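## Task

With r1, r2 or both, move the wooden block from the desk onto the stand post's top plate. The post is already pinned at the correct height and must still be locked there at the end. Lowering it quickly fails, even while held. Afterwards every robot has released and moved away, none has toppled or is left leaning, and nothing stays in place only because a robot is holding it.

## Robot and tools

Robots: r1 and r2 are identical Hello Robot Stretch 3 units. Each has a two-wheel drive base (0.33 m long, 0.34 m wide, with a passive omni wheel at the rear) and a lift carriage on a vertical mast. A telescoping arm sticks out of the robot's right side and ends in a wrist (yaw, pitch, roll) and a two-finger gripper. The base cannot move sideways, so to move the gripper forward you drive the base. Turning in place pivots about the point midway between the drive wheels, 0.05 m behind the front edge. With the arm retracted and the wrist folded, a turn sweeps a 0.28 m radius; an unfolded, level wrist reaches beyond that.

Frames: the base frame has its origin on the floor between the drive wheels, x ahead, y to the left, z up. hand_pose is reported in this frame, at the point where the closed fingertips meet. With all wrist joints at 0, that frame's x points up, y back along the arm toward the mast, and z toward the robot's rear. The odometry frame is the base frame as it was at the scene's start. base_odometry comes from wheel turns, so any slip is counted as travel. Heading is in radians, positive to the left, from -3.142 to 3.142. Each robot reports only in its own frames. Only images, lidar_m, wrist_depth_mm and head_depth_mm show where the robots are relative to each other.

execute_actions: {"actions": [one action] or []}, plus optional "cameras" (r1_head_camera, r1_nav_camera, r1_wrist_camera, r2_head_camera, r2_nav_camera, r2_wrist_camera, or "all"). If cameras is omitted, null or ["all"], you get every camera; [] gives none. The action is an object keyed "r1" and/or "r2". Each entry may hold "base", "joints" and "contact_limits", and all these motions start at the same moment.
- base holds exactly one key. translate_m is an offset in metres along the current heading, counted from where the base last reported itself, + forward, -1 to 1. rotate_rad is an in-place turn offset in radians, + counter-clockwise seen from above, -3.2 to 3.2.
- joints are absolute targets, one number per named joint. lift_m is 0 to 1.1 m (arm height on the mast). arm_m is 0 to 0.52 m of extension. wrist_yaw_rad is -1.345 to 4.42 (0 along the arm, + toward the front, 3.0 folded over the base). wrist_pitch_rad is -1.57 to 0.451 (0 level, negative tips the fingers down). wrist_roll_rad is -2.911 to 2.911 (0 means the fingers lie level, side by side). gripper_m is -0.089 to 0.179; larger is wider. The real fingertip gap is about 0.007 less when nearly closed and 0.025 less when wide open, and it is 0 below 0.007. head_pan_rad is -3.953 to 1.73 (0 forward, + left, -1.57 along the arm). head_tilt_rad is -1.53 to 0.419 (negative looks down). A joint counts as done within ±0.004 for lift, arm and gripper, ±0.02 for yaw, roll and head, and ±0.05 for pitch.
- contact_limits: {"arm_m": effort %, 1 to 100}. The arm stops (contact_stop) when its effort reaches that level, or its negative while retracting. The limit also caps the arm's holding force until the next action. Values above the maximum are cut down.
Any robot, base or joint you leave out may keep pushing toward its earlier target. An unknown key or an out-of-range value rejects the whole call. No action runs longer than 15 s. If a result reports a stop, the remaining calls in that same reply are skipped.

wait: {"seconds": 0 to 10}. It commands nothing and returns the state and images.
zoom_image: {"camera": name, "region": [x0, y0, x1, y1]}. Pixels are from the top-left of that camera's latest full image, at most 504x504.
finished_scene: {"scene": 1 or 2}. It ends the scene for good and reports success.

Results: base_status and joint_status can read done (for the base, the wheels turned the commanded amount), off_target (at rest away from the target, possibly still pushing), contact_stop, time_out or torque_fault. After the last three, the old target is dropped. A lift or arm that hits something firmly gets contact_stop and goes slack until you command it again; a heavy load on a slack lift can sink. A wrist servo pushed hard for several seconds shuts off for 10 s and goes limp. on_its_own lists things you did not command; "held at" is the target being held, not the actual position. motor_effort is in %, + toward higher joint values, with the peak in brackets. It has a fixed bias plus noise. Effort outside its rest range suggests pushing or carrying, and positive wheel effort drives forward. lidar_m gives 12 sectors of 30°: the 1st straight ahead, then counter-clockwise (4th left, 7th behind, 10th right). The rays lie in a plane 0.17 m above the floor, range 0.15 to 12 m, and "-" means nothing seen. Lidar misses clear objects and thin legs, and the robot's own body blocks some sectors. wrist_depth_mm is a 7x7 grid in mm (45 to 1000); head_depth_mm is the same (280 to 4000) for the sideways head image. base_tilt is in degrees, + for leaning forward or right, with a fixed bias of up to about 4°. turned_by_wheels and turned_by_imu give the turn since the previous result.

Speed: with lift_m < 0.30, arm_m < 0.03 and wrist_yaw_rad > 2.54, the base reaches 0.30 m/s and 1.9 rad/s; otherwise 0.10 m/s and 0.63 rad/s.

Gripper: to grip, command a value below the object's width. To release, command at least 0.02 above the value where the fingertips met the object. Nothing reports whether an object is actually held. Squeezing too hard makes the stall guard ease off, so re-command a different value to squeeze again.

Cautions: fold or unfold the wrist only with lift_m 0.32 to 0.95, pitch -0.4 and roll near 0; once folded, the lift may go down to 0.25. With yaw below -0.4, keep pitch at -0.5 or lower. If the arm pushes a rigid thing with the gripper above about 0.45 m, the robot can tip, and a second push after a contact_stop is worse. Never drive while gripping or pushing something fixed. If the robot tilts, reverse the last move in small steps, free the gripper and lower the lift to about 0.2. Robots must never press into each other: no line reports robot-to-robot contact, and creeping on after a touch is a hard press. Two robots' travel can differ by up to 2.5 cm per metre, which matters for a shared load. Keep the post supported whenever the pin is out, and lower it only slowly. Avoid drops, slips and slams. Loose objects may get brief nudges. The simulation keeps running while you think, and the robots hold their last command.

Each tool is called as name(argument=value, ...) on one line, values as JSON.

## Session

execute_actions(actions=[])

Scene clock: 0.00 s.
r1.base_odometry: x=+0.000 y=+0.000 heading=+0.000 (m, m, rad; r1's odometry frame)
r1.turned_by_wheels: +0.000 (rad since the last result)
r1.turned_by_imu: +0.000 (rad since the last result)
r1.base_tilt: forward=+2.2 right=-3.2 (deg)
r1.lidar_m: 2.78 4.50 2.80 3.05 1.53 1.25 1.24 1.36 1.14 1.13 1.24 1.91
r1.head_depth_mm: 2038 3207 - - - 2934 2050 / 2010 3161 - - - 2980 2058 / 2014 3116 - - - 3006 2079 / 2003 3068 - - - 3072 2100 / 1969 3024 - - - 3091 2122 / 1945 2997 - - - 2918 2135 / 1945 2920 - - - 3119 2155
r1.base_status: not commanded
r1.joint_positions: lift_m=+0.518 arm_m=+0.000 wrist_yaw_rad=+2.846 wrist_pitch_rad=-0.366 wrist_roll_rad=-0.012 gripper_m=+0.037 head_pan_rad=-0.003 head_tilt_rad=-0.018
r1.joint_status: not commanded
r1.motor_effort: left_wheel=+0 right_wheel=+0 lift_m=+24 arm_m=-1 wrist_yaw_rad=-1 wrist_pitch_rad=+5 wrist_roll_rad=+0 gripper_m=+1 head_pan_rad=+0 head_tilt_rad=+2 (%)
r1.hand_pose: x=+0.0459 y=+0.0756 z=+0.5424 quat_wxyz=(+0.230, +0.702, +0.027, +0.673) (m; r1's base frame)
r1.wrist_depth_mm: - - - - - - - / - - - - - - - / - - - - - - - / - - - - - - - / 915 964 964 921 986 - - / 753 - 755 811 805 831 858 / 679 - 687 691 692 723 733
r2.base_odometry: x=+0.000 y=+0.000 heading=+0.000 (m, m, rad; r2's odometry frame)
r2.turned_by_wheels: +0.000 (rad since the last result)
r2.turned_by_imu: +0.000 (rad since the last result)
r2.base_tilt: forward=+1.7 right=+0.2 (deg)
r2.lidar_m: 1.20 1.53 2.89 2.94 3.74 3.58 1.65 3.05 4.23 1.87 1.27 1.18
r2.head_depth_mm: 1082 1088 1091 1088 1091 1088 1085 / 1139 1145 1141 1142 1142 1143 1142 / 1209 1206 1205 1210 1210 1212 1213 / 1275 1275 1269 1272 1281 1280 1271 / 1358 1343 1342 1357 1354 1357 1349 / 1423 1439 1439 1438 1432 1453 1440 / 1542 1543 1525 1547 1557 1542 1542
r2.base_status: not commanded
r2.joint_positions: lift_m=+0.450 arm_m=+0.001 wrist_yaw_rad=+3.123 wrist_pitch_rad=-0.499 wrist_roll_rad=-0.012 gripper_m=+0.037 head_pan_rad=-0.012 head_tilt_rad=+0.014
r2.joint_status: not commanded
r2.motor_effort: left_wheel=-1 right_wheel=-1 lift_m=+25 arm_m=-1 wrist_yaw_rad=+0 wrist_pitch_rad=+5 wrist_roll_rad=+0 gripper_m=+0 head_pan_rad=+0 head_tilt_rad=+2 (%)
r2.hand_pose: x=-0.0172 y=+0.0670 z=+0.4444 quat_wxyz=(+0.180, +0.682, +0.169, +0.688) (m; r2's base frame)
r2.wrist_depth_mm: - - - - - - - / - - - - - - - / - - - - - - - / 914 956 - 928 896 907 870 / 779 785 766 778 760 732 744 / 665 676 - 657 - 662 659 / 600 603 - 606 574 579 571
pictures: r1_head_camera (sideways: a quarter turn clockwise sets it upright), r1_nav_camera (sideways: a quarter turn counterclockwise sets it upright), r1_wrist_camera, r2_head_camera (sideways: a quarter turn clockwise sets it upright), r2_nav_camera (sideways: a quarter turn counterclockwise sets it upright), r2_wrist_camera
Images, in order (width x height): r1_head_camera 896x504, r1_nav_camera 672x504, r1_wrist_camera 644x364, r2_head_camera 896x504, r2_nav_camera 672x504, r2_wrist_camera 644x364.

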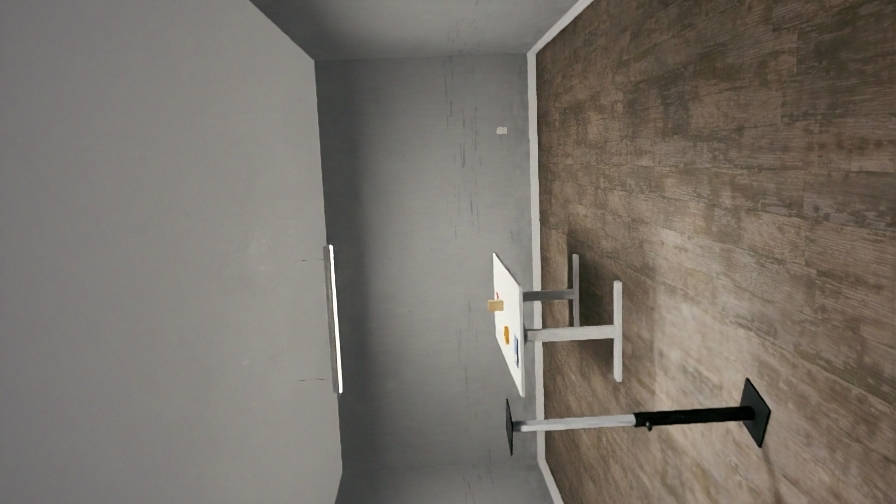

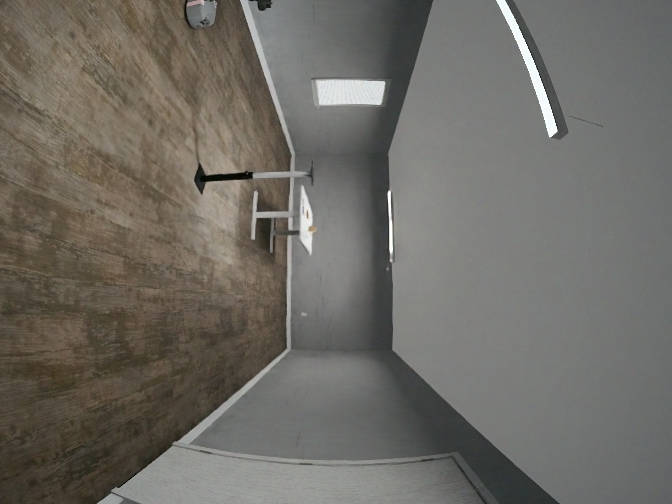

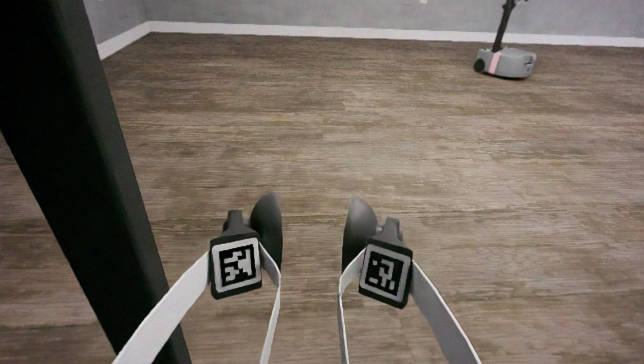

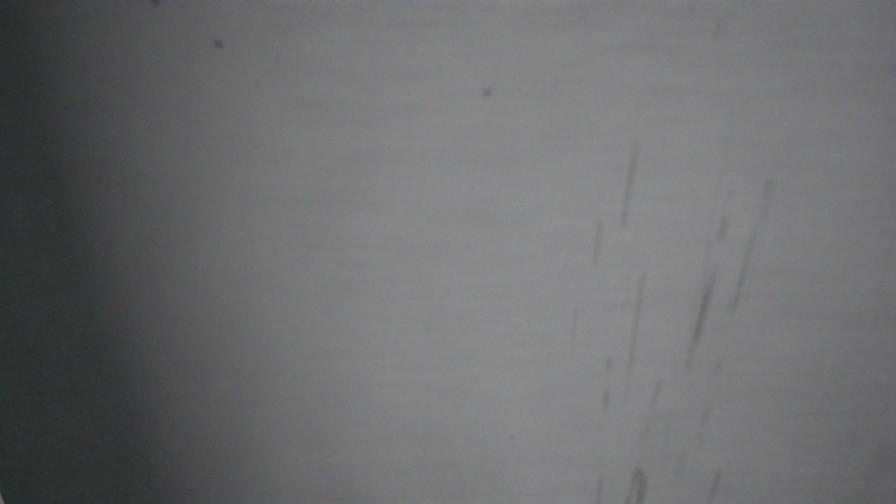

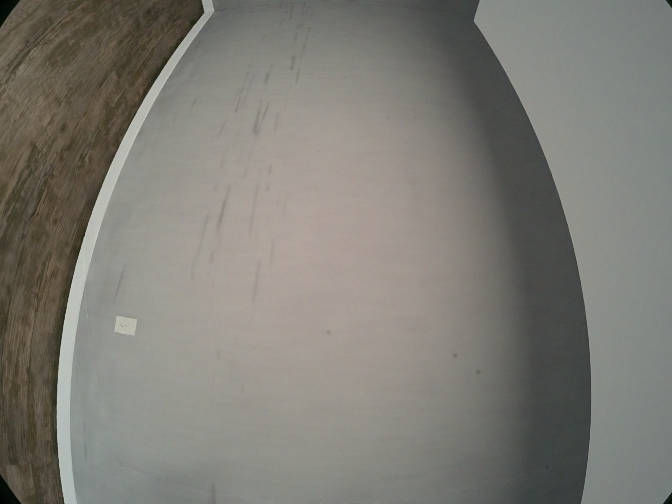

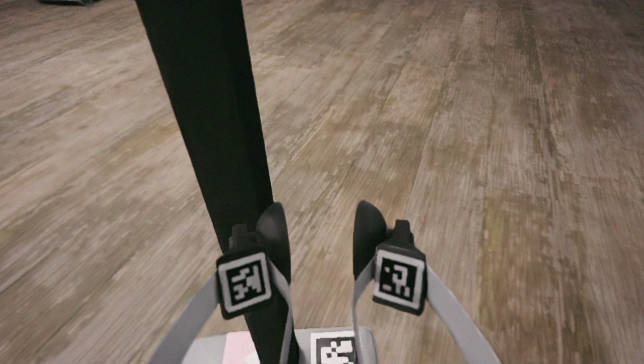

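zoom_image(camera="r1_head_camera", region=[460, 230, 660, 470])

Region (460, 230, 660, 470) of r1_head_camera's 896x504 image, scaled by 2.100, with more detail than that image has.

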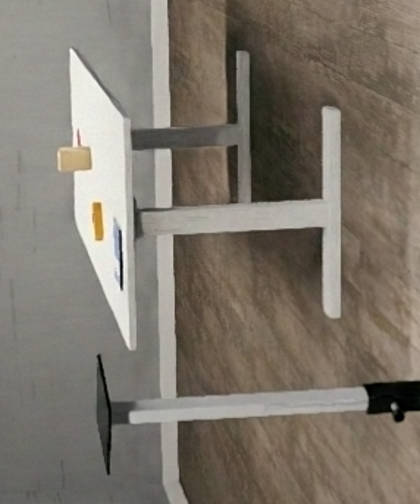

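execute_actions(actions=[{"r2": {"base": {"rotate_rad": -2.2}, "joints": {"lift_m": 0.27, "head_tilt_rad": -0.3, "head_pan_rad": -0.2}}}], cameras=["r2_head_camera", "r2_nav_camera"])

Scene clock: 60.43 s.
r1.base_odometry: x=+0.000 y=+0.000 heading=+0.000 (m, m, rad; r1's odometry frame)
r1.turned_by_wheels: +0.000 (rad since the last result)
r1.turned_by_imu: +0.002 (rad since the last result)
r1.base_tilt: forward=+2.2 right=-3.2 (deg)
r1.lidar_m: 2.79 4.54 2.94 3.05 1.52 1.25 1.24 1.36 1.14 1.13 1.24 1.91
r1.head_depth_mm: 2042 3197 - - - 2923 2053 / 2030 3166 - - - 2985 2079 / 2005 3108 - - - 2988 2089 / 1991 3069 - - - 3064 2095 / 1965 3025 - - - 3091 2121 / 1955 2977 - - - 2928 2132 / 1924 2921 - - - 3181 2154
r1.base_status: not commanded
r1.joint_positions: lift_m=+0.518 arm_m=+0.000 wrist_yaw_rad=+2.846 wrist_pitch_rad=-0.366 wrist_roll_rad=-0.012 gripper_m=+0.037 head_pan_rad=-0.003 head_tilt_rad=-0.018
r1.joint_status: not commanded
r1.motor_effort: left_wheel=+0(0) right_wheel=+0(0) lift_m=+24(24) arm_m=-1(0) wrist_yaw_rad=-1(0) wrist_pitch_rad=+5(5) wrist_roll_rad=+0(0) gripper_m=+1(1) head_pan_rad=+0(0) head_tilt_rad=+2(2) (%)
r1.hand_pose: x=+0.0459 y=+0.0756 z=+0.5424 quat_wxyz=(+0.230, +0.702, +0.027, +0.673) (m; r1's base frame)
r1.wrist_depth_mm: - - - - - - - / - - - - - - - / - - - - - - - / - - - - - - - / 919 964 974 937 - - - / 763 - 761 786 837 826 866 / 672 - 672 706 699 719 705
r2.base_odometry: x=+0.000 y=+0.000 heading=-2.200 (m, m, rad; r2's odometry frame)
r2.turned_by_wheels: -2.200 (rad since the last result)
r2.turned_by_imu: -2.148 (rad since the last result)
r2.base_tilt: forward=+1.6 right=+0.1 (deg)
r2.lidar_m: 3.04 2.10 1.31 1.18 1.19 1.44 2.77 2.89 2.89 3.58 1.65 1.65
r2.head_depth_mm: - - - - 2604 1881 1459 / - - - - 2668 1901 1464 / 3778 - - 3748 2605 1885 1472 / 3724 - - - 2653 1899 1462 / - - - - 2630 1904 1473 / - - - - 2673 1911 1496 / - - - - 2710 1905 1488
r2.base_status: done
r2.joint_positions: lift_m=+0.270 arm_m=+0.002 wrist_yaw_rad=+3.123 wrist_pitch_rad=-0.499 wrist_roll_rad=-0.012 gripper_m=+0.037 head_pan_rad=-0.193 head_tilt_rad=-0.296
r2.joint_status: all done
r2.motor_effort: left_wheel=+2(13) right_wheel=-2(5) lift_m=+16(23) arm_m=-1(1) wrist_yaw_rad=+0(0) wrist_pitch_rad=+5(5) wrist_roll_rad=+0(0) gripper_m=+1(1) head_pan_rad=-3(20) head_tilt_rad=-2(29) (%)
r2.hand_pose: x=-0.0172 y=+0.0669 z=+0.2653 quat_wxyz=(+0.181, +0.682, +0.169, +0.688) (m; r2's base frame)
r2.wrist_depth_mm: - - - - - - - / - 973 971 934 943 908 889 / 786 761 - 749 707 719 721 / 629 629 - 603 606 595 601 / 538 545 - 539 532 511 503 / 488 - - - - 449 444 / - - - - 397 394 396
pictures: r2_head_camera (sideways: a quarter turn clockwise sets it upright), r2_nav_camera (sideways: a quarter turn counterclockwise sets it upright)
Images, in order (width x height): r2_head_camera 896x504, r2_nav_camera 672x504.

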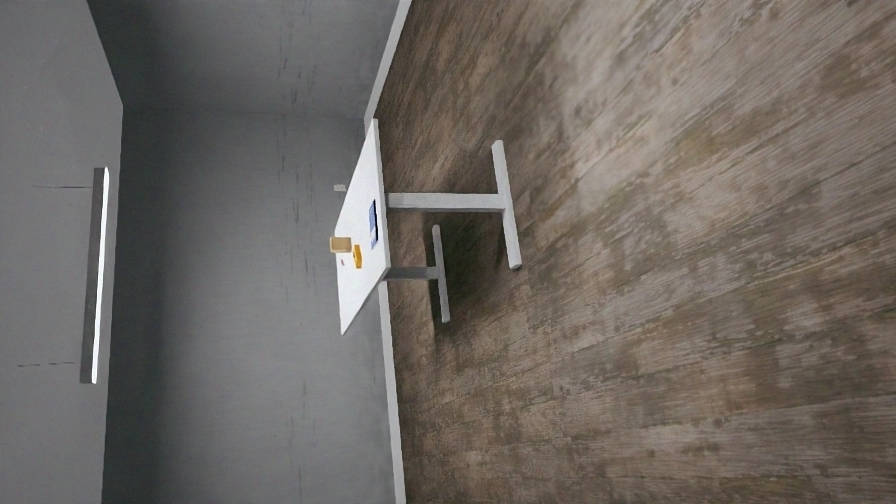

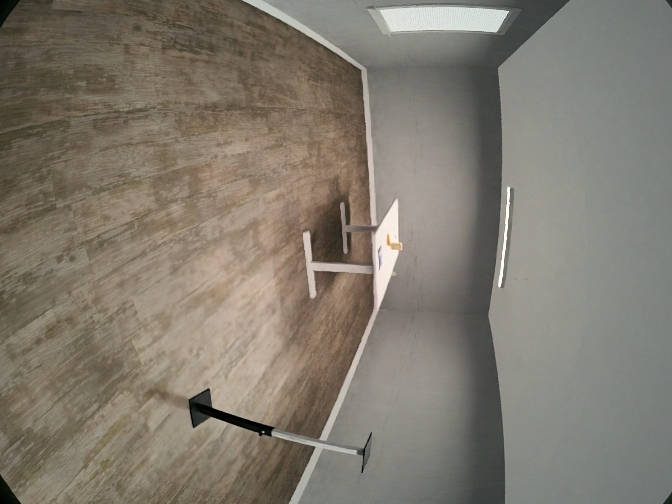

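execute_actions(actions=[{"r2": {"base": {"translate_m": 1.0}}}], cameras=[])

execute_actions(actions=[{"r2": {"base": {"translate_m": 1.0}}}], cameras=[])

execute_actions(actions=[{"r2": {"base": {"translate_m": 1.0}, "joints": {"head_pan_rad": -0.75, "head_tilt_rad": -0.55}}}], cameras=["r2_head_camera", "r2_nav_camera"])

Scene clock: 89.57 s.
r1.base_odometry: x=+0.000 y=+0.000 heading=+0.000 (m, m, rad; r1's odometry frame)
r1.turned_by_wheels: +0.000 (rad since the last result)
r1.turned_by_imu: +0.002 (rad since the last result)
r1.base_tilt: forward=+2.2 right=-3.3 (deg)
r1.lidar_m: 2.79 3.47 3.69 3.05 1.53 1.25 1.24 1.36 1.14 1.13 1.24 1.90
r1.head_depth_mm: 2059 3195 - - - 2933 2047 / 2034 3167 - - - 2971 2068 / 2007 3084 - - - 3017 2078 / 1994 3093 - - - 3042 2093 / 1963 3017 - - - 3071 2116 / 1959 2992 - - - 2921 2135 / 1939 2945 - - - 3165 2158
r1.base_status: not commanded
r1.joint_positions: lift_m=+0.518 arm_m=+0.000 wrist_yaw_rad=+2.846 wrist_pitch_rad=-0.366 wrist_roll_rad=-0.012 gripper_m=+0.037 head_pan_rad=-0.003 head_tilt_rad=-0.018
r1.joint_status: not commanded
r1.motor_effort: left_wheel=+0(1) right_wheel=+0(0) lift_m=+24(24) arm_m=-1(0) wrist_yaw_rad=-1(1) wrist_pitch_rad=+5(5) wrist_roll_rad=+1(0) gripper_m=+1(0) head_pan_rad=+0(0) head_tilt_rad=+2(2) (%)
r1.hand_pose: x=+0.0459 y=+0.0756 z=+0.5424 quat_wxyz=(+0.230, +0.702, +0.027, +0.673) (m; r1's base frame)
r1.wrist_depth_mm: - - - - - - - / - - - - - - - / - - - - - - - / - - - - - - - / 916 934 985 955 - - - / 764 - 760 792 819 821 835 / 682 - 681 706 693 709 717
r2.base_odometry: x=-0.588 y=-0.809 heading=-2.200 (m, m, rad; r2's odometry frame)
r2.turned_by_wheels: +0.000 (rad since the last result)
r2.turned_by_imu: +0.006 (rad since the last result)
r2.base_tilt: forward=+1.7 right=+0.1 (deg)
r2.lidar_m: 3.22 2.40 1.51 1.36 1.37 1.66 3.24 3.89 3.46 1.18 3.45 2.07
r2.head_depth_mm: - - - 3923 2618 1877 1468 / - - - 2342 2413 1878 1465 / - - - 2639 2639 1882 1474 / - - - 3413 2662 1895 1479 / - - - - 2662 1906 1479 / - - - - 2677 1916 1475 / - - - - 2684 1919 1479
r2.base_status: done
r2.joint_positions: lift_m=+0.270 arm_m=+0.002 wrist_yaw_rad=+3.123 wrist_pitch_rad=-0.499 wrist_roll_rad=-0.012 gripper_m=+0.037 head_pan_rad=-0.193 head_tilt_rad=-0.297
r2.joint_status: not commanded
r2.motor_effort: left_wheel=+2(12) right_wheel=-2(4) lift_m=+15(15) arm_m=-1(1) wrist_yaw_rad=+1(0) wrist_pitch_rad=+5(5) wrist_roll_rad=+0(0) gripper_m=+1(0) head_pan_rad=-2(2) head_tilt_rad=-2(1) (%)
r2.hand_pose: x=-0.0172 y=+0.0669 z=+0.2653 quat_wxyz=(+0.181, +0.682, +0.169, +0.688) (m; r2's base frame)
r2.wrist_depth_mm: - - - - - - - / - 987 968 940 942 918 897 / 769 761 - 742 724 746 710 / 636 615 - 607 602 594 596 / 532 540 - 543 526 516 496 / 476 - - - - 446 441 / - - - - 394 398 397
pictures: none
No camera images: the call's "cameras" was empty. Leave "cameras" out to get every camera's image.

Scene clock: 94.67 s.
r1.base_odometry: x=+0.000 y=+0.000 heading=+0.000 (m, m, rad; r1's odometry frame)
r1.turned_by_wheels: +0.000 (rad since the last result)
r1.turned_by_imu: +0.001 (rad since the last result)
r1.base_tilt: forward=+2.2 right=-3.2 (deg)
r1.lidar_m: 2.79 4.17 3.68 3.06 1.53 1.25 1.24 1.36 1.14 1.13 1.24 1.91
r1.head_depth_mm: 2042 3216 - - - 2904 2046 / 2027 3141 - - - 2962 2069 / 2010 3095 - - - 3015 2089 / 1984 3071 - - - 3026 2102 / 1971 3012 - - - 3102 2123 / 1953 2980 - - - 2948 2118 / 1939 2946 - - - 3163 2157
r1.base_status: not commanded
r1.joint_positions: lift_m=+0.518 arm_m=+0.000 wrist_yaw_rad=+2.846 wrist_pitch_rad=-0.366 wrist_roll_rad=-0.012 gripper_m=+0.037 head_pan_rad=-0.003 head_tilt_rad=-0.018
r1.joint_status: not commanded
r1.motor_effort: left_wheel=+1(0) right_wheel=+0(0) lift_m=+25(25) arm_m=-1(0) wrist_yaw_rad=+0(1) wrist_pitch_rad=+5(5) wrist_roll_rad=+0(0) gripper_m=+0(0) head_pan_rad=+0(0) head_tilt_rad=+2(2) (%)
r1.hand_pose: x=+0.0459 y=+0.0756 z=+0.5424 quat_wxyz=(+0.230, +0.702, +0.027, +0.673) (m; r1's base frame)
r1.wrist_depth_mm: - - - - - - - / - - - - - - - / - - - - - - - / - - - - - - - / 889 963 973 970 - - - / 756 - 744 813 827 851 876 / 662 - 697 696 686 713 731
r2.base_odometry: x=-1.177 y=-1.617 heading=-2.200 (m, m, rad; r2's odometry frame)
r2.turned_by_wheels: +0.000 (rad since the last result)
r2.turned_by_imu: +0.006 (rad since the last result)
r2.base_tilt: forward=+1.7 right=+0.0 (deg)
r2.lidar_m: 2.22 2.68 1.70 1.53 1.54 1.88 3.70 4.17 1.43 3.24 3.25 1.17
r2.head_depth_mm: - - - 1903 1143 1754 1468 / 3890 - - 1831 1169 1812 1468 / 3765 - - 1928 2253 1888 1482 / 3691 3921 - 2121 2667 1901 1483 / 3572 3752 3971 - 2672 1913 1486 / 3471 3605 3859 - 2658 1927 1480 / 3319 3497 3804 3847 2690 1929 1482
r2.base_status: done
r2.joint_positions: lift_m=+0.270 arm_m=+0.002 wrist_yaw_rad=+3.123 wrist_pitch_rad=-0.499 wrist_roll_rad=-0.012 gripper_m=+0.037 head_pan_rad=-0.193 head_tilt_rad=-0.297
r2.joint_status: not commanded
r2.motor_effort: left_wheel=+0(13) right_wheel=-1(2) lift_m=+15(15) arm_m=-1(1) wrist_yaw_rad=+1(0) wrist_pitch_rad=+5(5) wrist_roll_rad=+0(0) gripper_m=+1(0) head_pan_rad=-2(3) head_tilt_rad=-2(1) (%)
r2.hand_pose: x=-0.0172 y=+0.0669 z=+0.2653 quat_wxyz=(+0.181, +0.682, +0.169, +0.688) (m; r2's base frame)
r2.wrist_depth_mm: - - - - - - - / 994 965 961 958 943 925 884 / 753 768 - 739 730 739 706 / 620 635 - 601 597 598 598 / 534 537 - 537 532 502 514 / 468 - - - - 455 436 / - - - - 397 398 390
pictures: none
No camera images: the call's "cameras" was empty. Leave "cameras" out to get every camera's image.

Scene clock: 99.77 s.
r1.base_odometry: x=+0.000 y=+0.000 heading=+0.000 (m, m, rad; r1's odometry frame)
r1.turned_by_wheels: +0.000 (rad since the last result)
r1.turned_by_imu: +0.001 (rad since the last result)
r1.base_tilt: forward=+2.2 right=-3.2 (deg)
r1.lidar_m: 2.79 4.55 3.67 3.07 1.54 1.25 1.24 1.36 1.14 1.13 1.24 1.91
r1.head_depth_mm: 2044 3197 - - - 2944 2043 / 2021 3160 - - - 2956 2054 / 1998 3111 - - - 3021 2086 / 1999 3062 - - - 3064 2100 / 1965 2997 - - - 3080 2122 / 1955 2975 - - - 2928 2128 / 1938 2936 - - - 3153 2146
r1.base_status: not commanded
r1.joint_positions: lift_m=+0.518 arm_m=+0.000 wrist_yaw_rad=+2.846 wrist_pitch_rad=-0.366 wrist_roll_rad=-0.012 gripper_m=+0.037 head_pan_rad=-0.003 head_tilt_rad=-0.018
r1.joint_status: not commanded
r1.motor_effort: left_wheel=+0(1) right_wheel=+0(0) lift_m=+24(24) arm_m=+0(0) wrist_yaw_rad=-1(1) wrist_pitch_rad=+5(5) wrist_roll_rad=+0(0) gripper_m=+1(1) head_pan_rad=+0(0) head_tilt_rad=+2(2) (%)
r1.hand_pose: x=+0.0459 y=+0.0756 z=+0.5424 quat_wxyz=(+0.230, +0.702, +0.027, +0.673) (m; r1's base frame)
r1.wrist_depth_mm: - - - - - - - / - - - - - - - / - - - - - - - / - - - - - - - / 880 953 951 954 984 - - / 758 - 762 805 852 838 852 / 661 - 684 699 699 726 721
r2.base_odometry: x=-1.765 y=-2.426 heading=-2.200 (m, m, rad; r2's odometry frame)
r2.turned_by_wheels: +0.000 (rad since the last result)
r2.turned_by_imu: +0.006 (rad since the last result)
r2.base_tilt: forward=+1.7 right=+0.2 (deg)
r2.lidar_m: 2.94 2.95 1.88 1.71 1.72 2.10 4.17 2.16 3.40 0.69 3.10 1.26
r2.head_depth_mm: 2777 3009 3251 1074 814 652 544 / 2977 3173 3403 1080 802 653 586 / 3175 3507 3615 1077 803 655 1205 / 3359 3813 3676 1043 822 698 1244 / 3503 3846 3801 1103 824 1419 1247 / 3206 3459 3512 1104 860 1508 1245 / 2940 3164 3331 1111 1710 1507 1247
r2.base_status: done
r2.joint_positions: lift_m=+0.270 arm_m=+0.002 wrist_yaw_rad=+3.123 wrist_pitch_rad=-0.499 wrist_roll_rad=-0.012 gripper_m=+0.037 head_pan_rad=-0.743 head_tilt_rad=-0.543
r2.joint_status: all done
r2.motor_effort: left_wheel=+0(11) right_wheel=-1(6) lift_m=+15(16) arm_m=-1(1) wrist_yaw_rad=+1(0) wrist_pitch_rad=+5(5) wrist_roll_rad=+0(1) gripper_m=+0(0) head_pan_rad=-3(30) head_tilt_rad=-4(26) (%)
r2.hand_pose: x=-0.0172 y=+0.0669 z=+0.2653 quat_wxyz=(+0.181, +0.682, +0.169, +0.688) (m; r2's base frame)
r2.wrist_depth_mm: - - - - - - - / - 957 911 922 934 907 874 / 785 746 - 730 753 721 716 / 635 612 - 602 604 602 587 / 540 537 - 530 524 517 509 / 483 - - - - 447 432 / - - - - 399 396 392
pictures: r2_head_camera (sideways: a quarter turn clockwise sets it upright), r2_nav_camera (sideways: a quarter turn counterclockwise sets it upright)
Images, in order (width x height): r2_head_camera 896x504, r2_nav_camera 672x504.

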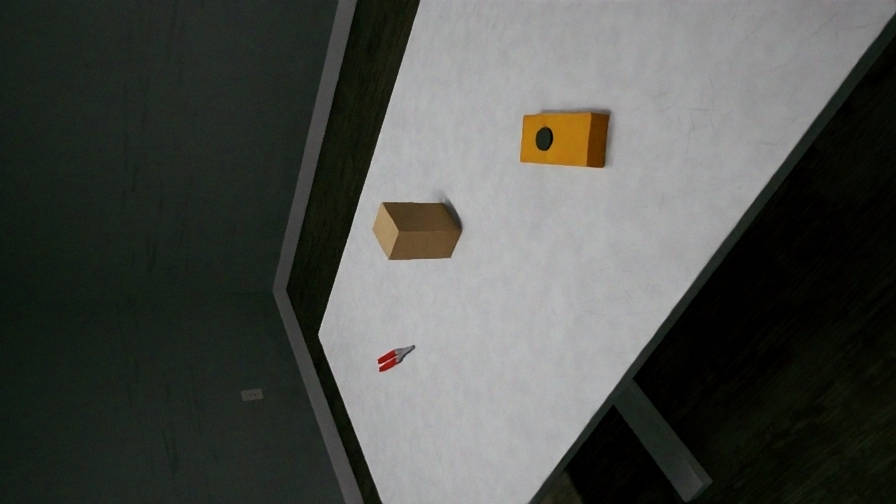

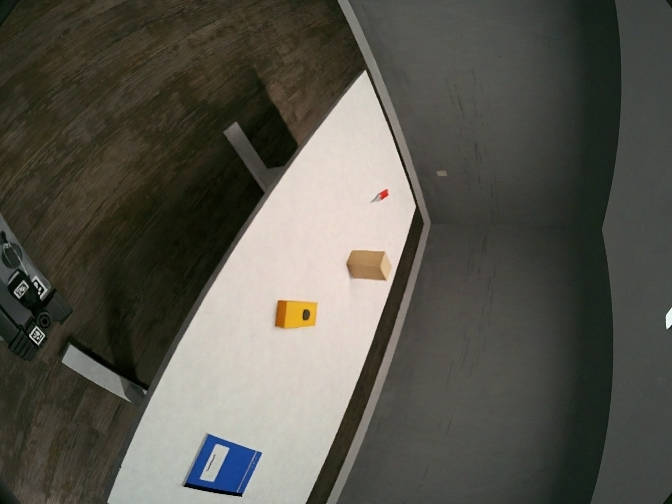

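execute_actions(actions=[{"r2": {"base": {"rotate_rad": 0.18}, "joints": {"lift_m": 0.34, "wrist_pitch_rad": -0.4}}}], cameras=[])

execute_actions(actions=[{"r2": {"base": {"translate_m": 0.62}, "joints": {"lift_m": 0.78, "wrist_yaw_rad": 1.7, "head_pan_rad": -1.57, "head_tilt_rad": -0.75}}}], cameras=["r2_head_camera"])

Scene clock: 154.33 s.
r1.base_odometry: x=+0.000 y=+0.000 heading=+0.000 (m, m, rad; r1's odometry frame)
r1.turned_by_wheels: +0.000 (rad since the last result)
r1.turned_by_imu: +0.001 (rad since the last result)
r1.base_tilt: forward=+2.2 right=-3.2 (deg)
r1.lidar_m: 2.79 4.51 3.68 3.03 1.53 1.25 1.24 1.36 1.14 1.13 1.24 1.91
r1.head_depth_mm: 2039 3207 - - - 2911 2048 / 2023 3141 - - - 2997 2065 / 2009 3101 - - - 2995 2079 / 1988 3081 - - - 3049 2104 / 1984 3038 - - - 3066 2117 / 1958 2974 - - - 2930 2142 / 1921 2909 - - - 3149 2151
r1.base_status: not commanded
r1.joint_positions: lift_m=+0.518 arm_m=+0.000 wrist_yaw_rad=+2.846 wrist_pitch_rad=-0.366 wrist_roll_rad=-0.012 gripper_m=+0.037 head_pan_rad=-0.003 head_tilt_rad=-0.018
r1.joint_status: not commanded
r1.motor_effort: left_wheel=+0(0) right_wheel=-1(0) lift_m=+25(24) arm_m=-1(1) wrist_yaw_rad=+0(0) wrist_pitch_rad=+5(5) wrist_roll_rad=+0(0) gripper_m=+1(0) head_pan_rad=+0(0) head_tilt_rad=+2(2) (%)
r1.hand_pose: x=+0.0459 y=+0.0756 z=+0.5424 quat_wxyz=(+0.230, +0.702, +0.027, +0.673) (m; r1's base frame)
r1.wrist_depth_mm: - - - - - - - / - - - - - - - / - - - - - - - / - - - - - - - / 892 941 968 951 991 - - / 769 - 749 795 827 822 848 / 680 - 684 691 709 705 720
r2.base_odometry: x=-1.765 y=-2.426 heading=-2.020 (m, m, rad; r2's odometry frame)
r2.turned_by_wheels: +0.180 (rad since the last result)
r2.turned_by_imu: +0.176 (rad since the last result)
r2.base_tilt: forward=+1.7 right=+0.1 (deg)
r2.lidar_m: 2.94 2.39 1.76 1.71 1.78 2.45 5.82 2.17 0.70 0.69 3.20 1.27
r2.head_depth_mm: 3011 3253 3452 1075 772 652 559 / 3337 3673 3710 1017 816 654 1180 / 3643 3938 3705 1042 822 694 1239 / 3313 3659 3698 1099 821 1451 1241 / 3060 3372 3485 1102 923 1486 1246 / 2837 3063 3279 1105 1820 1497 1247 / 2663 2799 3114 2214 1879 1509 1241
r2.base_status: done
r2.joint_positions: lift_m=+0.340 arm_m=+0.002 wrist_yaw_rad=+3.123 wrist_pitch_rad=-0.422 wrist_roll_rad=-0.012 gripper_m=+0.037 head_pan_rad=-0.743 head_tilt_rad=-0.543
r2.joint_status: all done
r2.motor_effort: left_wheel=-3(14) right_wheel=+2(5) lift_m=+33(34) arm_m=-1(1) wrist_yaw_rad=+0(0) wrist_pitch_rad=+8(11) wrist_roll_rad=+0(0) gripper_m=+1(0) head_pan_rad=-4(3) head_tilt_rad=-4(4) (%)
r2.hand_pose: x=-0.0170 y=+0.0774 z=+0.3514 quat_wxyz=(+0.154, +0.688, +0.143, +0.694) (m; r2's base frame)
r2.wrist_depth_mm: - - - - - - - / - - - - - - - / - - - - - 986 970 / 837 825 - 814 811 811 769 / 702 693 - 681 672 642 658 / 593 596 - 581 - 557 554 / 513 527 - - 494 483 491
pictures: none
No camera images: the call's "cameras" was empty. Leave "cameras" out to get every camera's image.

Scene clock: 161.97 s.
r1.base_odometry: x=+0.000 y=+0.000 heading=+0.000 (m, m, rad; r1's odometry frame)
r1.turned_by_wheels: +0.000 (rad since the last result)
r1.turned_by_imu: +0.002 (rad since the last result)
r1.base_tilt: forward=+2.2 right=-3.2 (deg)
r1.lidar_m: 2.79 4.52 3.66 3.06 1.53 1.24 1.24 1.36 1.14 1.13 1.24 1.91
r1.head_depth_mm: 2043 3188 - - - 2929 2049 / 2029 3157 - - - 2962 2068 / 2009 3105 - - - 3017 2068 / 1990 3081 - - - 3073 2089 / 1986 3027 - - - 3099 2117 / 1960 2991 - - - 2930 2133 / 1935 2918 - - - 3120 2143
r1.base_status: not commanded
r1.joint_positions: lift_m=+0.518 arm_m=+0.000 wrist_yaw_rad=+2.846 wrist_pitch_rad=-0.366 wrist_roll_rad=-0.012 gripper_m=+0.037 head_pan_rad=-0.003 head_tilt_rad=-0.018
r1.joint_status: not commanded
r1.motor_effort: left_wheel=+0(0) right_wheel=+0(1) lift_m=+25(25) arm_m=-1(0) wrist_yaw_rad=+0(1) wrist_pitch_rad=+5(5) wrist_roll_rad=+0(0) gripper_m=+0(1) head_pan_rad=+0(0) head_tilt_rad=+2(2) (%)
r1.hand_pose: x=+0.0459 y=+0.0756 z=+0.5424 quat_wxyz=(+0.230, +0.702, +0.027, +0.673) (m; r1's base frame)
r1.wrist_depth_mm: - - - - - - - / - - - - - - - / - - - - - - - / - - - - - - - / 893 943 993 960 998 - - / 757 - 735 804 815 820 840 / 670 - 673 696 711 705 732
r2.base_odometry: x=-2.034 y=-2.984 heading=-2.020 (m, m, rad; r2's odometry frame)
r2.turned_by_wheels: +0.000 (rad since the last result)
r2.turned_by_imu: +0.004 (rad since the last result)
r2.base_tilt: forward=+1.6 right=+0.1 (deg)
r2.lidar_m: 2.32 2.37 1.76 1.70 1.77 2.45 6.46 1.02 3.20 3.08 0.82 2.40
r2.head_depth_mm: 2652 2957 1042 802 675 614 - / 2689 3037 1053 827 677 614 - / 2677 2938 1019 823 679 618 - / 2663 3062 1074 833 679 1289 - / 2671 2991 1074 839 684 1291 - / 2741 3104 1079 840 689 1305 1196 / 2730 3079 1097 843 692 1278 1153
r2.base_status: done
r2.joint_positions: lift_m=+0.780 arm_m=+0.002 wrist_yaw_rad=+1.703 wrist_pitch_rad=-0.421 wrist_roll_rad=-0.012 gripper_m=+0.037 head_pan_rad=-1.563 head_tilt_rad=-0.740
r2.joint_status: all done
r2.motor_effort: left_wheel=-4(8) right_wheel=+1(5) lift_m=+33(34) arm_m=-1(1) wrist_yaw_rad=-3(5) wrist_pitch_rad=+8(8) wrist_roll_rad=+0(0) gripper_m=+0(1) head_pan_rad=-3(33) head_tilt_rad=-5(25) (%)
r2.hand_pose: x=+0.2007 y=-0.1171 z=+0.7915 quat_wxyz=(+0.569, +0.615, -0.341, +0.426) (m; r2's base frame)
r2.wrist_depth_mm: - - - - - - - / - - - - - - - / - - - - - - 389 / - - - - - - 338 / - - - - - - - / - - - - - - - / - - - 995 954 - 948
pictures: r2_head_camera (sideways: a quarter turn clockwise sets it upright)
Images, in order (width x height): r2_head_camera 896x504.

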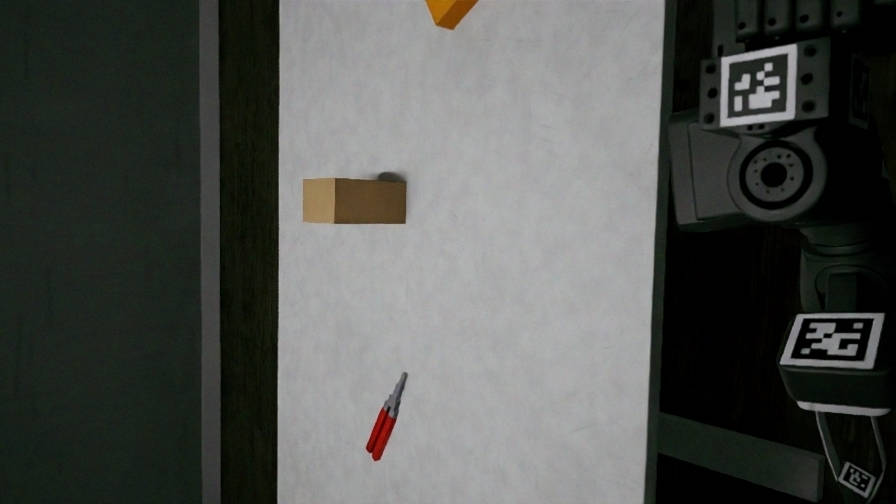

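execute_actions(actions=[{"r2": {"joints": {"lift_m": 0.71, "wrist_yaw_rad": -0.03, "wrist_pitch_rad": 0.0, "gripper_m": 0.14, "arm_m": 0.2}}}], cameras=["r2_head_camera", "r2_wrist_camera"])

Scene clock: 175.87 s.
r1.base_odometry: x=+0.000 y=+0.000 heading=+0.000 (m, m, rad; r1's odometry frame)
r1.turned_by_wheels: +0.000 (rad since the last result)
r1.turned_by_imu: +0.001 (rad since the last result)
r1.base_tilt: forward=+2.2 right=-3.2 (deg)
r1.lidar_m: 2.79 4.54 3.68 3.04 1.53 1.25 1.24 1.36 1.13 1.13 1.24 1.91
r1.head_depth_mm: 2050 3216 - - - 2937 2049 / 2030 3139 - - - 2972 2081 / 2008 3110 - - - 3029 2081 / 2000 3058 - - - 3061 2103 / 1958 3059 - - - 3089 2108 / 1953 3006 - - - 2929 2130 / 1927 2933 - - - 3153 2141
r1.base_status: not commanded
r1.joint_positions: lift_m=+0.518 arm_m=+0.000 wrist_yaw_rad=+2.846 wrist_pitch_rad=-0.366 wrist_roll_rad=-0.012 gripper_m=+0.037 head_pan_rad=-0.003 head_tilt_rad=-0.018
r1.joint_status: not commanded
r1.motor_effort: left_wheel=+0(0) right_wheel=-1(0) lift_m=+24(25) arm_m=-1(0) wrist_yaw_rad=+0(0) wrist_pitch_rad=+5(5) wrist_roll_rad=+0(0) gripper_m=+0(0) head_pan_rad=+0(0) head_tilt_rad=+2(2) (%)
r1.hand_pose: x=+0.0459 y=+0.0756 z=+0.5424 quat_wxyz=(+0.230, +0.702, +0.027, +0.673) (m; r1's base frame)
r1.wrist_depth_mm: - - - - - - - / - - - - - - - / - - - - - - - / - - - - - - - / 919 957 969 966 972 - - / 753 - 772 779 829 836 852 / 674 - 670 689 707 723 714
r2.base_odometry: x=-2.034 y=-2.984 heading=-2.020 (m, m, rad; r2's odometry frame)
r2.turned_by_wheels: +0.000 (rad since the last result)
r2.turned_by_imu: +0.001 (rad since the last result)
r2.base_tilt: forward=+1.6 right=+0.1 (deg)
r2.lidar_m: 2.32 2.38 1.76 1.70 1.77 2.44 6.45 1.02 3.20 3.07 0.83 2.41
r2.head_depth_mm: 2678 2965 1051 812 690 - - / 2652 2977 1052 825 - 1259 1131 / 2670 2965 1015 856 - 1263 1140 / 2690 3005 1068 830 682 1289 1138 / 2731 3006 1076 839 683 1287 1146 / 2730 3061 1079 843 685 1297 1157 / 2717 3090 1087 841 689 1279 1152
r2.base_status: not commanded
r2.joint_positions: lift_m=+0.710 arm_m=+0.200 wrist_yaw_rad=-0.028 wrist_pitch_rad=-0.025 wrist_roll_rad=-0.012 gripper_m=+0.140 head_pan_rad=-1.563 head_tilt_rad=-0.740
r2.joint_status: all done
r2.motor_effort: left_wheel=-4(4) right_wheel=+1(1) lift_m=+15(32) arm_m=+7(8) wrist_yaw_rad=-3(4) wrist_pitch_rad=+9(7) wrist_roll_rad=+0(0) gripper_m=+1(91) head_pan_rad=-2(3) head_tilt_rad=-5(5) (%)
r2.hand_pose: x=-0.0285 y=-0.6000 z=+0.8186 quat_wxyz=(+0.711, +0.000, -0.703, -0.019) (m; r2's base frame)
r2.wrist_depth_mm: - - - - - - - / - - - - - - - / - - - - - - - / - - - 299 688 652 638 / 456 487 439 305 423 446 408 / 325 - 319 315 309 - 301 / 267 246 249 248 243 241 239
pictures: r2_head_camera (sideways: a quarter turn clockwise sets it upright), r2_wrist_camera
Images, in order (width x height): r2_head_camera 896x504, r2_wrist_camera 644x364.

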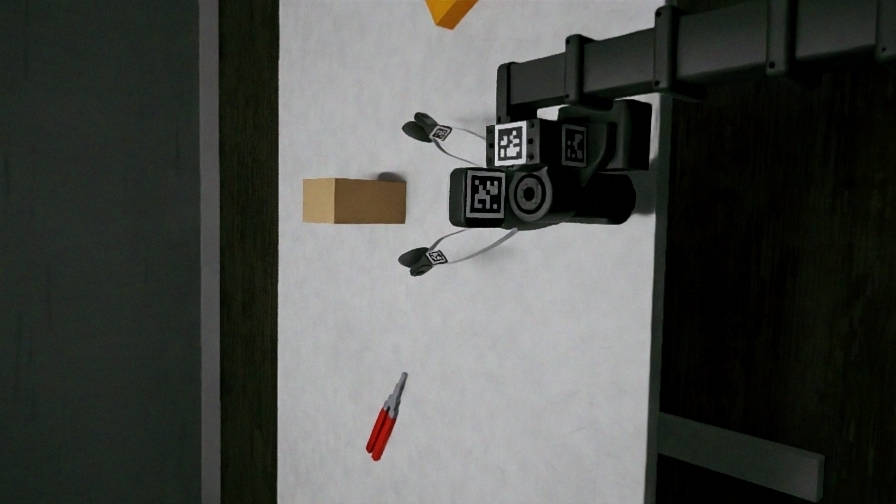

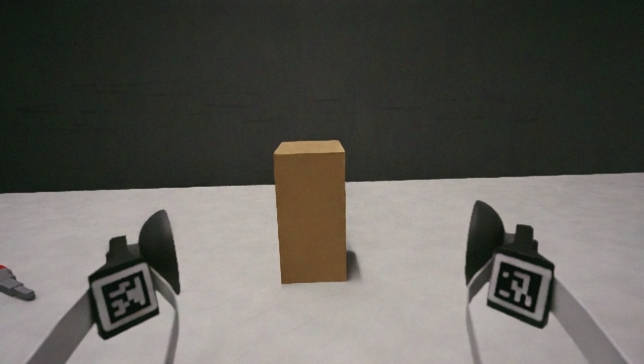

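execute_actions(actions=[{"r2": {"joints": {"lift_m": 0.68, "wrist_yaw_rad": -0.005, "arm_m": 0.372, "gripper_m": 0.11}}}], cameras=["r2_head_camera", "r2_wrist_camera"])

Scene clock: 194.87 s.
r1.base_odometry: x=+0.000 y=+0.000 heading=+0.000 (m, m, rad; r1's odometry frame)
r1.turned_by_wheels: +0.000 (rad since the last result)
r1.turned_by_imu: +0.001 (rad since the last result)
r1.base_tilt: forward=+2.2 right=-3.2 (deg)
r1.lidar_m: 2.79 4.54 3.67 3.05 1.53 1.25 1.24 1.36 1.14 1.13 1.24 1.91
r1.head_depth_mm: 2047 3204 - - - 2960 2042 / 2024 3155 - - - 2959 2059 / 1997 3105 - - - 3031 2090 / 1993 3042 - - - 3037 2101 / 1964 3038 - - - 3093 2128 / 1947 2962 - - - 2924 2134 / 1920 2946 - - - 3156 2145
r1.base_status: not commanded
r1.joint_positions: lift_m=+0.518 arm_m=+0.000 wrist_yaw_rad=+2.846 wrist_pitch_rad=-0.366 wrist_roll_rad=-0.012 gripper_m=+0.037 head_pan_rad=-0.003 head_tilt_rad=-0.018
r1.joint_status: not commanded
r1.motor_effort: left_wheel=+1(0) right_wheel=-1(0) lift_m=+24(25) arm_m=-1(0) wrist_yaw_rad=-1(1) wrist_pitch_rad=+5(5) wrist_roll_rad=+0(0) gripper_m=+0(0) head_pan_rad=+0(0) head_tilt_rad=+2(2) (%)
r1.hand_pose: x=+0.0459 y=+0.0756 z=+0.5424 quat_wxyz=(+0.230, +0.702, +0.027, +0.673) (m; r1's base frame)
r1.wrist_depth_mm: - - - - - - - / - - - - - - - / - - - - - - - / - - - - - - - / 895 973 973 934 975 - - / 760 - 753 797 810 840 852 / 667 - 675 703 710 707 735
r2.base_odometry: x=-2.034 y=-2.984 heading=-2.020 (m, m, rad; r2's odometry frame)
r2.turned_by_wheels: +0.000 (rad since the last result)
r2.turned_by_imu: +0.001 (rad since the last result)
r2.base_tilt: forward=+1.5 right=+0.1 (deg)
r2.lidar_m: 2.32 2.37 1.75 1.70 1.77 2.45 6.49 1.02 3.21 3.09 0.82 2.40
r2.head_depth_mm: 2692 2966 1050 802 691 1281 - / 2711 2996 1060 852 678 1255 1145 / 2660 2985 1062 - 677 1259 1138 / 2702 3035 1074 829 683 1291 1134 / 2725 3049 1083 835 685 1296 1153 / 2710 3030 1083 843 686 1299 1150 / 2734 3148 1086 843 689 1273 1144
r2.base_status: not commanded
r2.joint_positions: lift_m=+0.680 arm_m=+0.372 wrist_yaw_rad=-0.007 wrist_pitch_rad=-0.025 wrist_roll_rad=-0.012 gripper_m=+0.110 head_pan_rad=-1.563 head_tilt_rad=-0.740
r2.joint_status: all done
r2.motor_effort: left_wheel=-3(4) right_wheel=+2(1) lift_m=+16(17) arm_m=+7(7) wrist_yaw_rad=+3(6) wrist_pitch_rad=+9(9) wrist_roll_rad=+0(0) gripper_m=+0(89) head_pan_rad=-3(2) head_tilt_rad=-6(6) (%)
r2.hand_pose: x=-0.0232 y=-0.7721 z=+0.7887 quat_wxyz=(+0.711, +0.007, -0.703, -0.011) (m; r2's base frame)
r2.wrist_depth_mm: - - - - - - - / - - - - - - - / - - - 161 - - - / - - 471 118 441 - - / 375 396 125 123 125 364 334 / 268 280 236 128 130 - 247 / 212 196 194 133 182 197 195
pictures: r2_head_camera (sideways: a quarter turn clockwise sets it upright), r2_wrist_camera
Images, in order (width x height): r2_head_camera 896x504, r2_wrist_camera 644x364.

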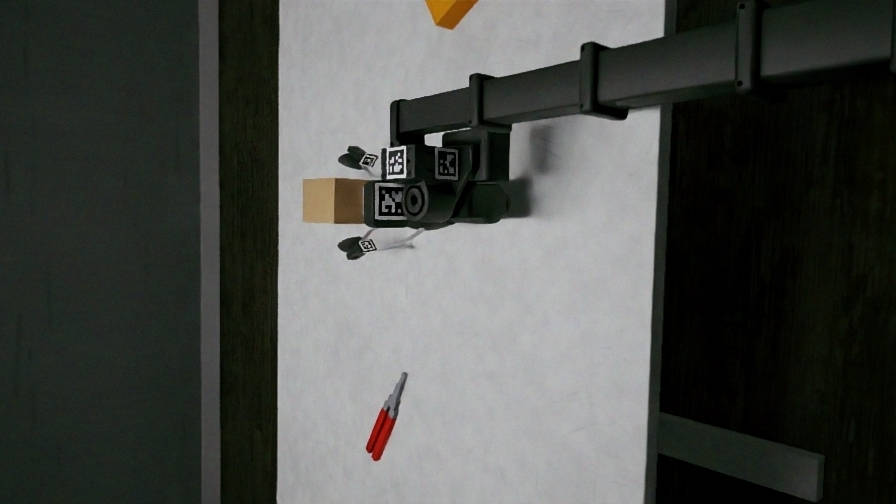

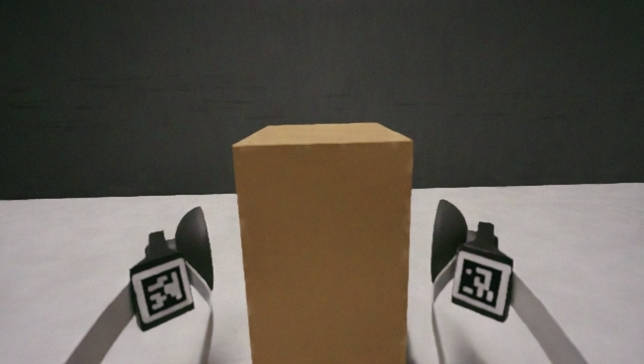

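execute_actions(actions=[{"r2": {"joints": {"gripper_m": 0.01}}}], cameras=[])

execute_actions(actions=[{"r2": {"joints": {"lift_m": 0.72}}}], cameras=["r2_head_camera", "r2_wrist_camera"])

Scene clock: 203.63 s.
r1.base_odometry: x=+0.000 y=+0.000 heading=+0.000 (m, m, rad; r1's odometry frame)
r1.turned_by_wheels: +0.000 (rad since the last result)
r1.turned_by_imu: +0.001 (rad since the last result)
r1.base_tilt: forward=+2.2 right=-3.2 (deg)
r1.lidar_m: 2.79 4.52 3.67 3.05 1.53 1.25 1.24 1.36 1.14 1.13 1.24 1.90
r1.head_depth_mm: 2045 3172 - - - 2937 2057 / 2019 3114 - - - 2978 2063 / 2021 3149 - - - 2973 2085 / 1999 3059 - - - 3030 2107 / 1977 3010 - - - 3096 2111 / 1954 2980 - - - 2903 2139 / 1944 2928 - - - 3160 2151
r1.base_status: not commanded
r1.joint_positions: lift_m=+0.518 arm_m=+0.000 wrist_yaw_rad=+2.846 wrist_pitch_rad=-0.366 wrist_roll_rad=-0.012 gripper_m=+0.037 head_pan_rad=-0.003 head_tilt_rad=-0.018
r1.joint_status: not commanded
r1.motor_effort: left_wheel=+1(1) right_wheel=+0(0) lift_m=+25(24) arm_m=+0(0) wrist_yaw_rad=-1(0) wrist_pitch_rad=+5(5) wrist_roll_rad=+0(0) gripper_m=+0(1) head_pan_rad=+0(0) head_tilt_rad=+2(2) (%)
r1.hand_pose: x=+0.0459 y=+0.0756 z=+0.5424 quat_wxyz=(+0.230, +0.702, +0.027, +0.673) (m; r1's base frame)
r1.wrist_depth_mm: - - - - - - - / - - - - - - - / - - - - - - - / - - - - - - - / 897 962 957 950 968 - - / 770 - 756 818 832 840 832 / 668 - 684 687 707 717 722
r2.base_odometry: x=-2.034 y=-2.984 heading=-2.020 (m, m, rad; r2's odometry frame)
r2.turned_by_wheels: +0.000 (rad since the last result)
r2.turned_by_imu: +0.001 (rad since the last result)
r2.base_tilt: forward=+1.6 right=+0.0 (deg)
r2.lidar_m: 2.32 2.38 1.75 1.69 1.77 2.44 6.47 1.02 3.19 3.08 0.82 2.40
r2.head_depth_mm: 2691 2966 1050 800 693 1270 - / 2703 2995 1054 854 678 1264 1139 / 2699 3059 1081 - 678 1258 1147 / 2677 3038 1065 830 682 1289 1143 / 2711 3025 1075 834 683 1297 1148 / 2744 3060 1075 839 686 1300 1151 / 2730 3095 1085 846 689 1271 1142
r2.base_status: not commanded
r2.joint_positions: lift_m=+0.680 arm_m=+0.372 wrist_yaw_rad=-0.007 wrist_pitch_rad=-0.025 wrist_roll_rad=-0.012 gripper_m=+0.012 head_pan_rad=-1.563 head_tilt_rad=-0.740
r2.joint_status: all done
r2.motor_effort: left_wheel=-3(4) right_wheel=+1(3) lift_m=+15(15) arm_m=+6(7) wrist_yaw_rad=+2(2) wrist_pitch_rad=+9(9) wrist_roll_rad=+0(0) gripper_m=-30(99) head_pan_rad=-2(3) head_tilt_rad=-5(5) (%)
r2.hand_pose: x=-0.0232 y=-0.7721 z=+0.7887 quat_wxyz=(+0.711, +0.007, -0.703, -0.011) (m; r2's base frame)
r2.wrist_depth_mm: - - - - - - - / - - - - - - - / - - - 161 - - - / - - 471 120 445 - - / 373 364 127 125 125 340 334 / 267 265 130 130 130 250 247 / 209 206 195 135 190 197 195
pictures: none
No camera images: the call's "cameras" was empty. Leave "cameras" out to get every camera's image.

Scene clock: 204.80 s.
r1.base_odometry: x=+0.000 y=+0.000 heading=+0.000 (m, m, rad; r1's odometry frame)
r1.turned_by_wheels: +0.000 (rad since the last result)
r1.turned_by_imu: +0.000 (rad since the last result)
r1.base_tilt: forward=+2.2 right=-3.3 (deg)
r1.lidar_m: 2.79 4.50 3.68 3.06 1.53 1.24 1.24 1.36 1.14 1.13 1.24 1.92
r1.head_depth_mm: 2055 3193 - - - 2944 2059 / 2032 3150 - - - 2959 2059 / 2013 3102 - - - 3008 2072 / 1988 3085 - - - 3049 2097 / 1975 3016 - - - 3096 2116 / 1945 2974 - - - 2914 2134 / 1928 2948 - - - 3164 2143
r1.base_status: not commanded
r1.joint_positions: lift_m=+0.518 arm_m=+0.000 wrist_yaw_rad=+2.846 wrist_pitch_rad=-0.366 wrist_roll_rad=-0.012 gripper_m=+0.037 head_pan_rad=-0.003 head_tilt_rad=-0.018
r1.joint_status: not commanded
r1.motor_effort: left_wheel=+0(0) right_wheel=-1(0) lift_m=+25(24) arm_m=+0(0) wrist_yaw_rad=-1(1) wrist_pitch_rad=+5(5) wrist_roll_rad=+0(0) gripper_m=+0(1) head_pan_rad=+0(0) head_tilt_rad=+2(2) (%)
r1.hand_pose: x=+0.0459 y=+0.0756 z=+0.5424 quat_wxyz=(+0.230, +0.702, +0.027, +0.673) (m; r1's base frame)
r1.wrist_depth_mm: - - - - - - - / - - - - - - - / - - - - - - - / - - - - - - - / 906 953 958 968 972 - - / 771 - 751 811 830 820 846 / 668 - 694 681 710 722 722
r2.base_odometry: x=-2.034 y=-2.984 heading=-2.020 (m, m, rad; r2's odometry frame)
r2.turned_by_wheels: +0.000 (rad since the last result)
r2.turned_by_imu: +0.000 (rad since the last result)
r2.base_tilt: forward=+1.6 right=+0.1 (deg)
r2.lidar_m: 2.32 2.38 1.75 1.70 1.77 2.45 6.49 1.02 3.21 3.08 0.82 2.40
r2.head_depth_mm: 2643 2951 1049 820 692 - - / 2654 2972 1052 - 669 1253 1131 / 2662 2972 1081 - 679 1253 1140 / 2704 2965 1068 833 680 1290 1139 / 2714 3028 1073 837 687 1304 1145 / 2728 3091 1081 845 688 1294 1143 / 2731 3055 1082 840 688 1280 1146
r2.base_status: not commanded
r2.joint_positions: lift_m=+0.719 arm_m=+0.372 wrist_yaw_rad=-0.007 wrist_pitch_rad=-0.050 wrist_roll_rad=-0.012 gripper_m=+0.018 head_pan_rad=-1.563 head_tilt_rad=-0.740
r2.joint_status: all done
r2.on_its_own: gripper_m is held at +0.017, not at your +0.010, by its stall guard, which is still easing
r2.motor_effort: left_wheel=-3(3) right_wheel=+1(1) lift_m=+35(37) arm_m=+6(6) wrist_yaw_rad=+2(2) wrist_pitch_rad=+19(20) wrist_roll_rad=+0(0) gripper_m=-19(30) head_pan_rad=-3(3) head_tilt_rad=-5(5) (%)
r2.hand_pose: x=-0.0232 y=-0.7713 z=+0.8213 quat_wxyz=(+0.711, +0.016, -0.703, -0.020) (m; r2's base frame)
r2.wrist_depth_mm: - - - - - - - / - - - - - - - / - - - - - - - / - - - 122 525 - - / 440 432 127 126 125 403 395 / 323 321 131 130 129 303 298 / 257 253 237 134 232 243 238
pictures: r2_head_camera (sideways: a quarter turn clockwise sets it upright), r2_wrist_camera
Images, in order (width x height): r2_head_camera 896x504, r2_wrist_camera 644x364.

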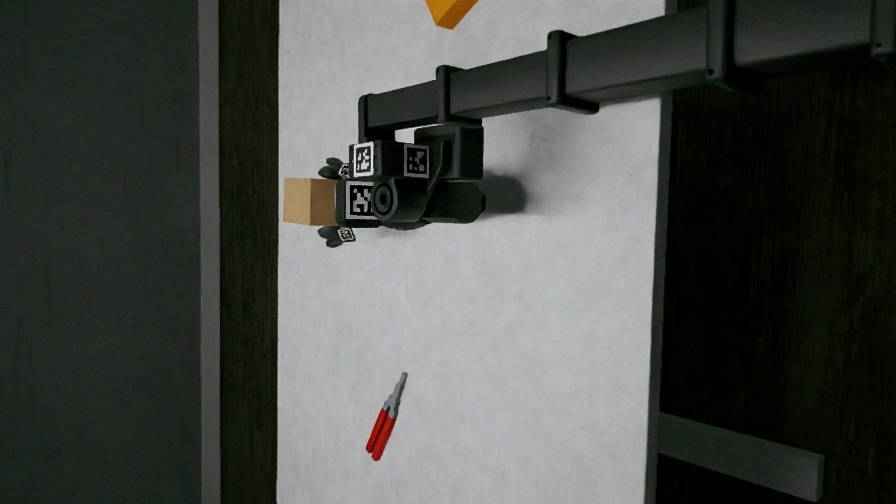

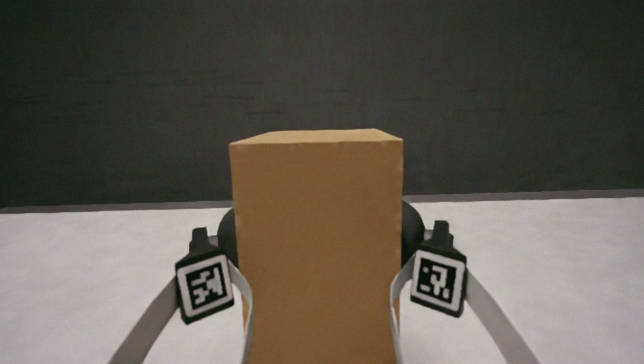

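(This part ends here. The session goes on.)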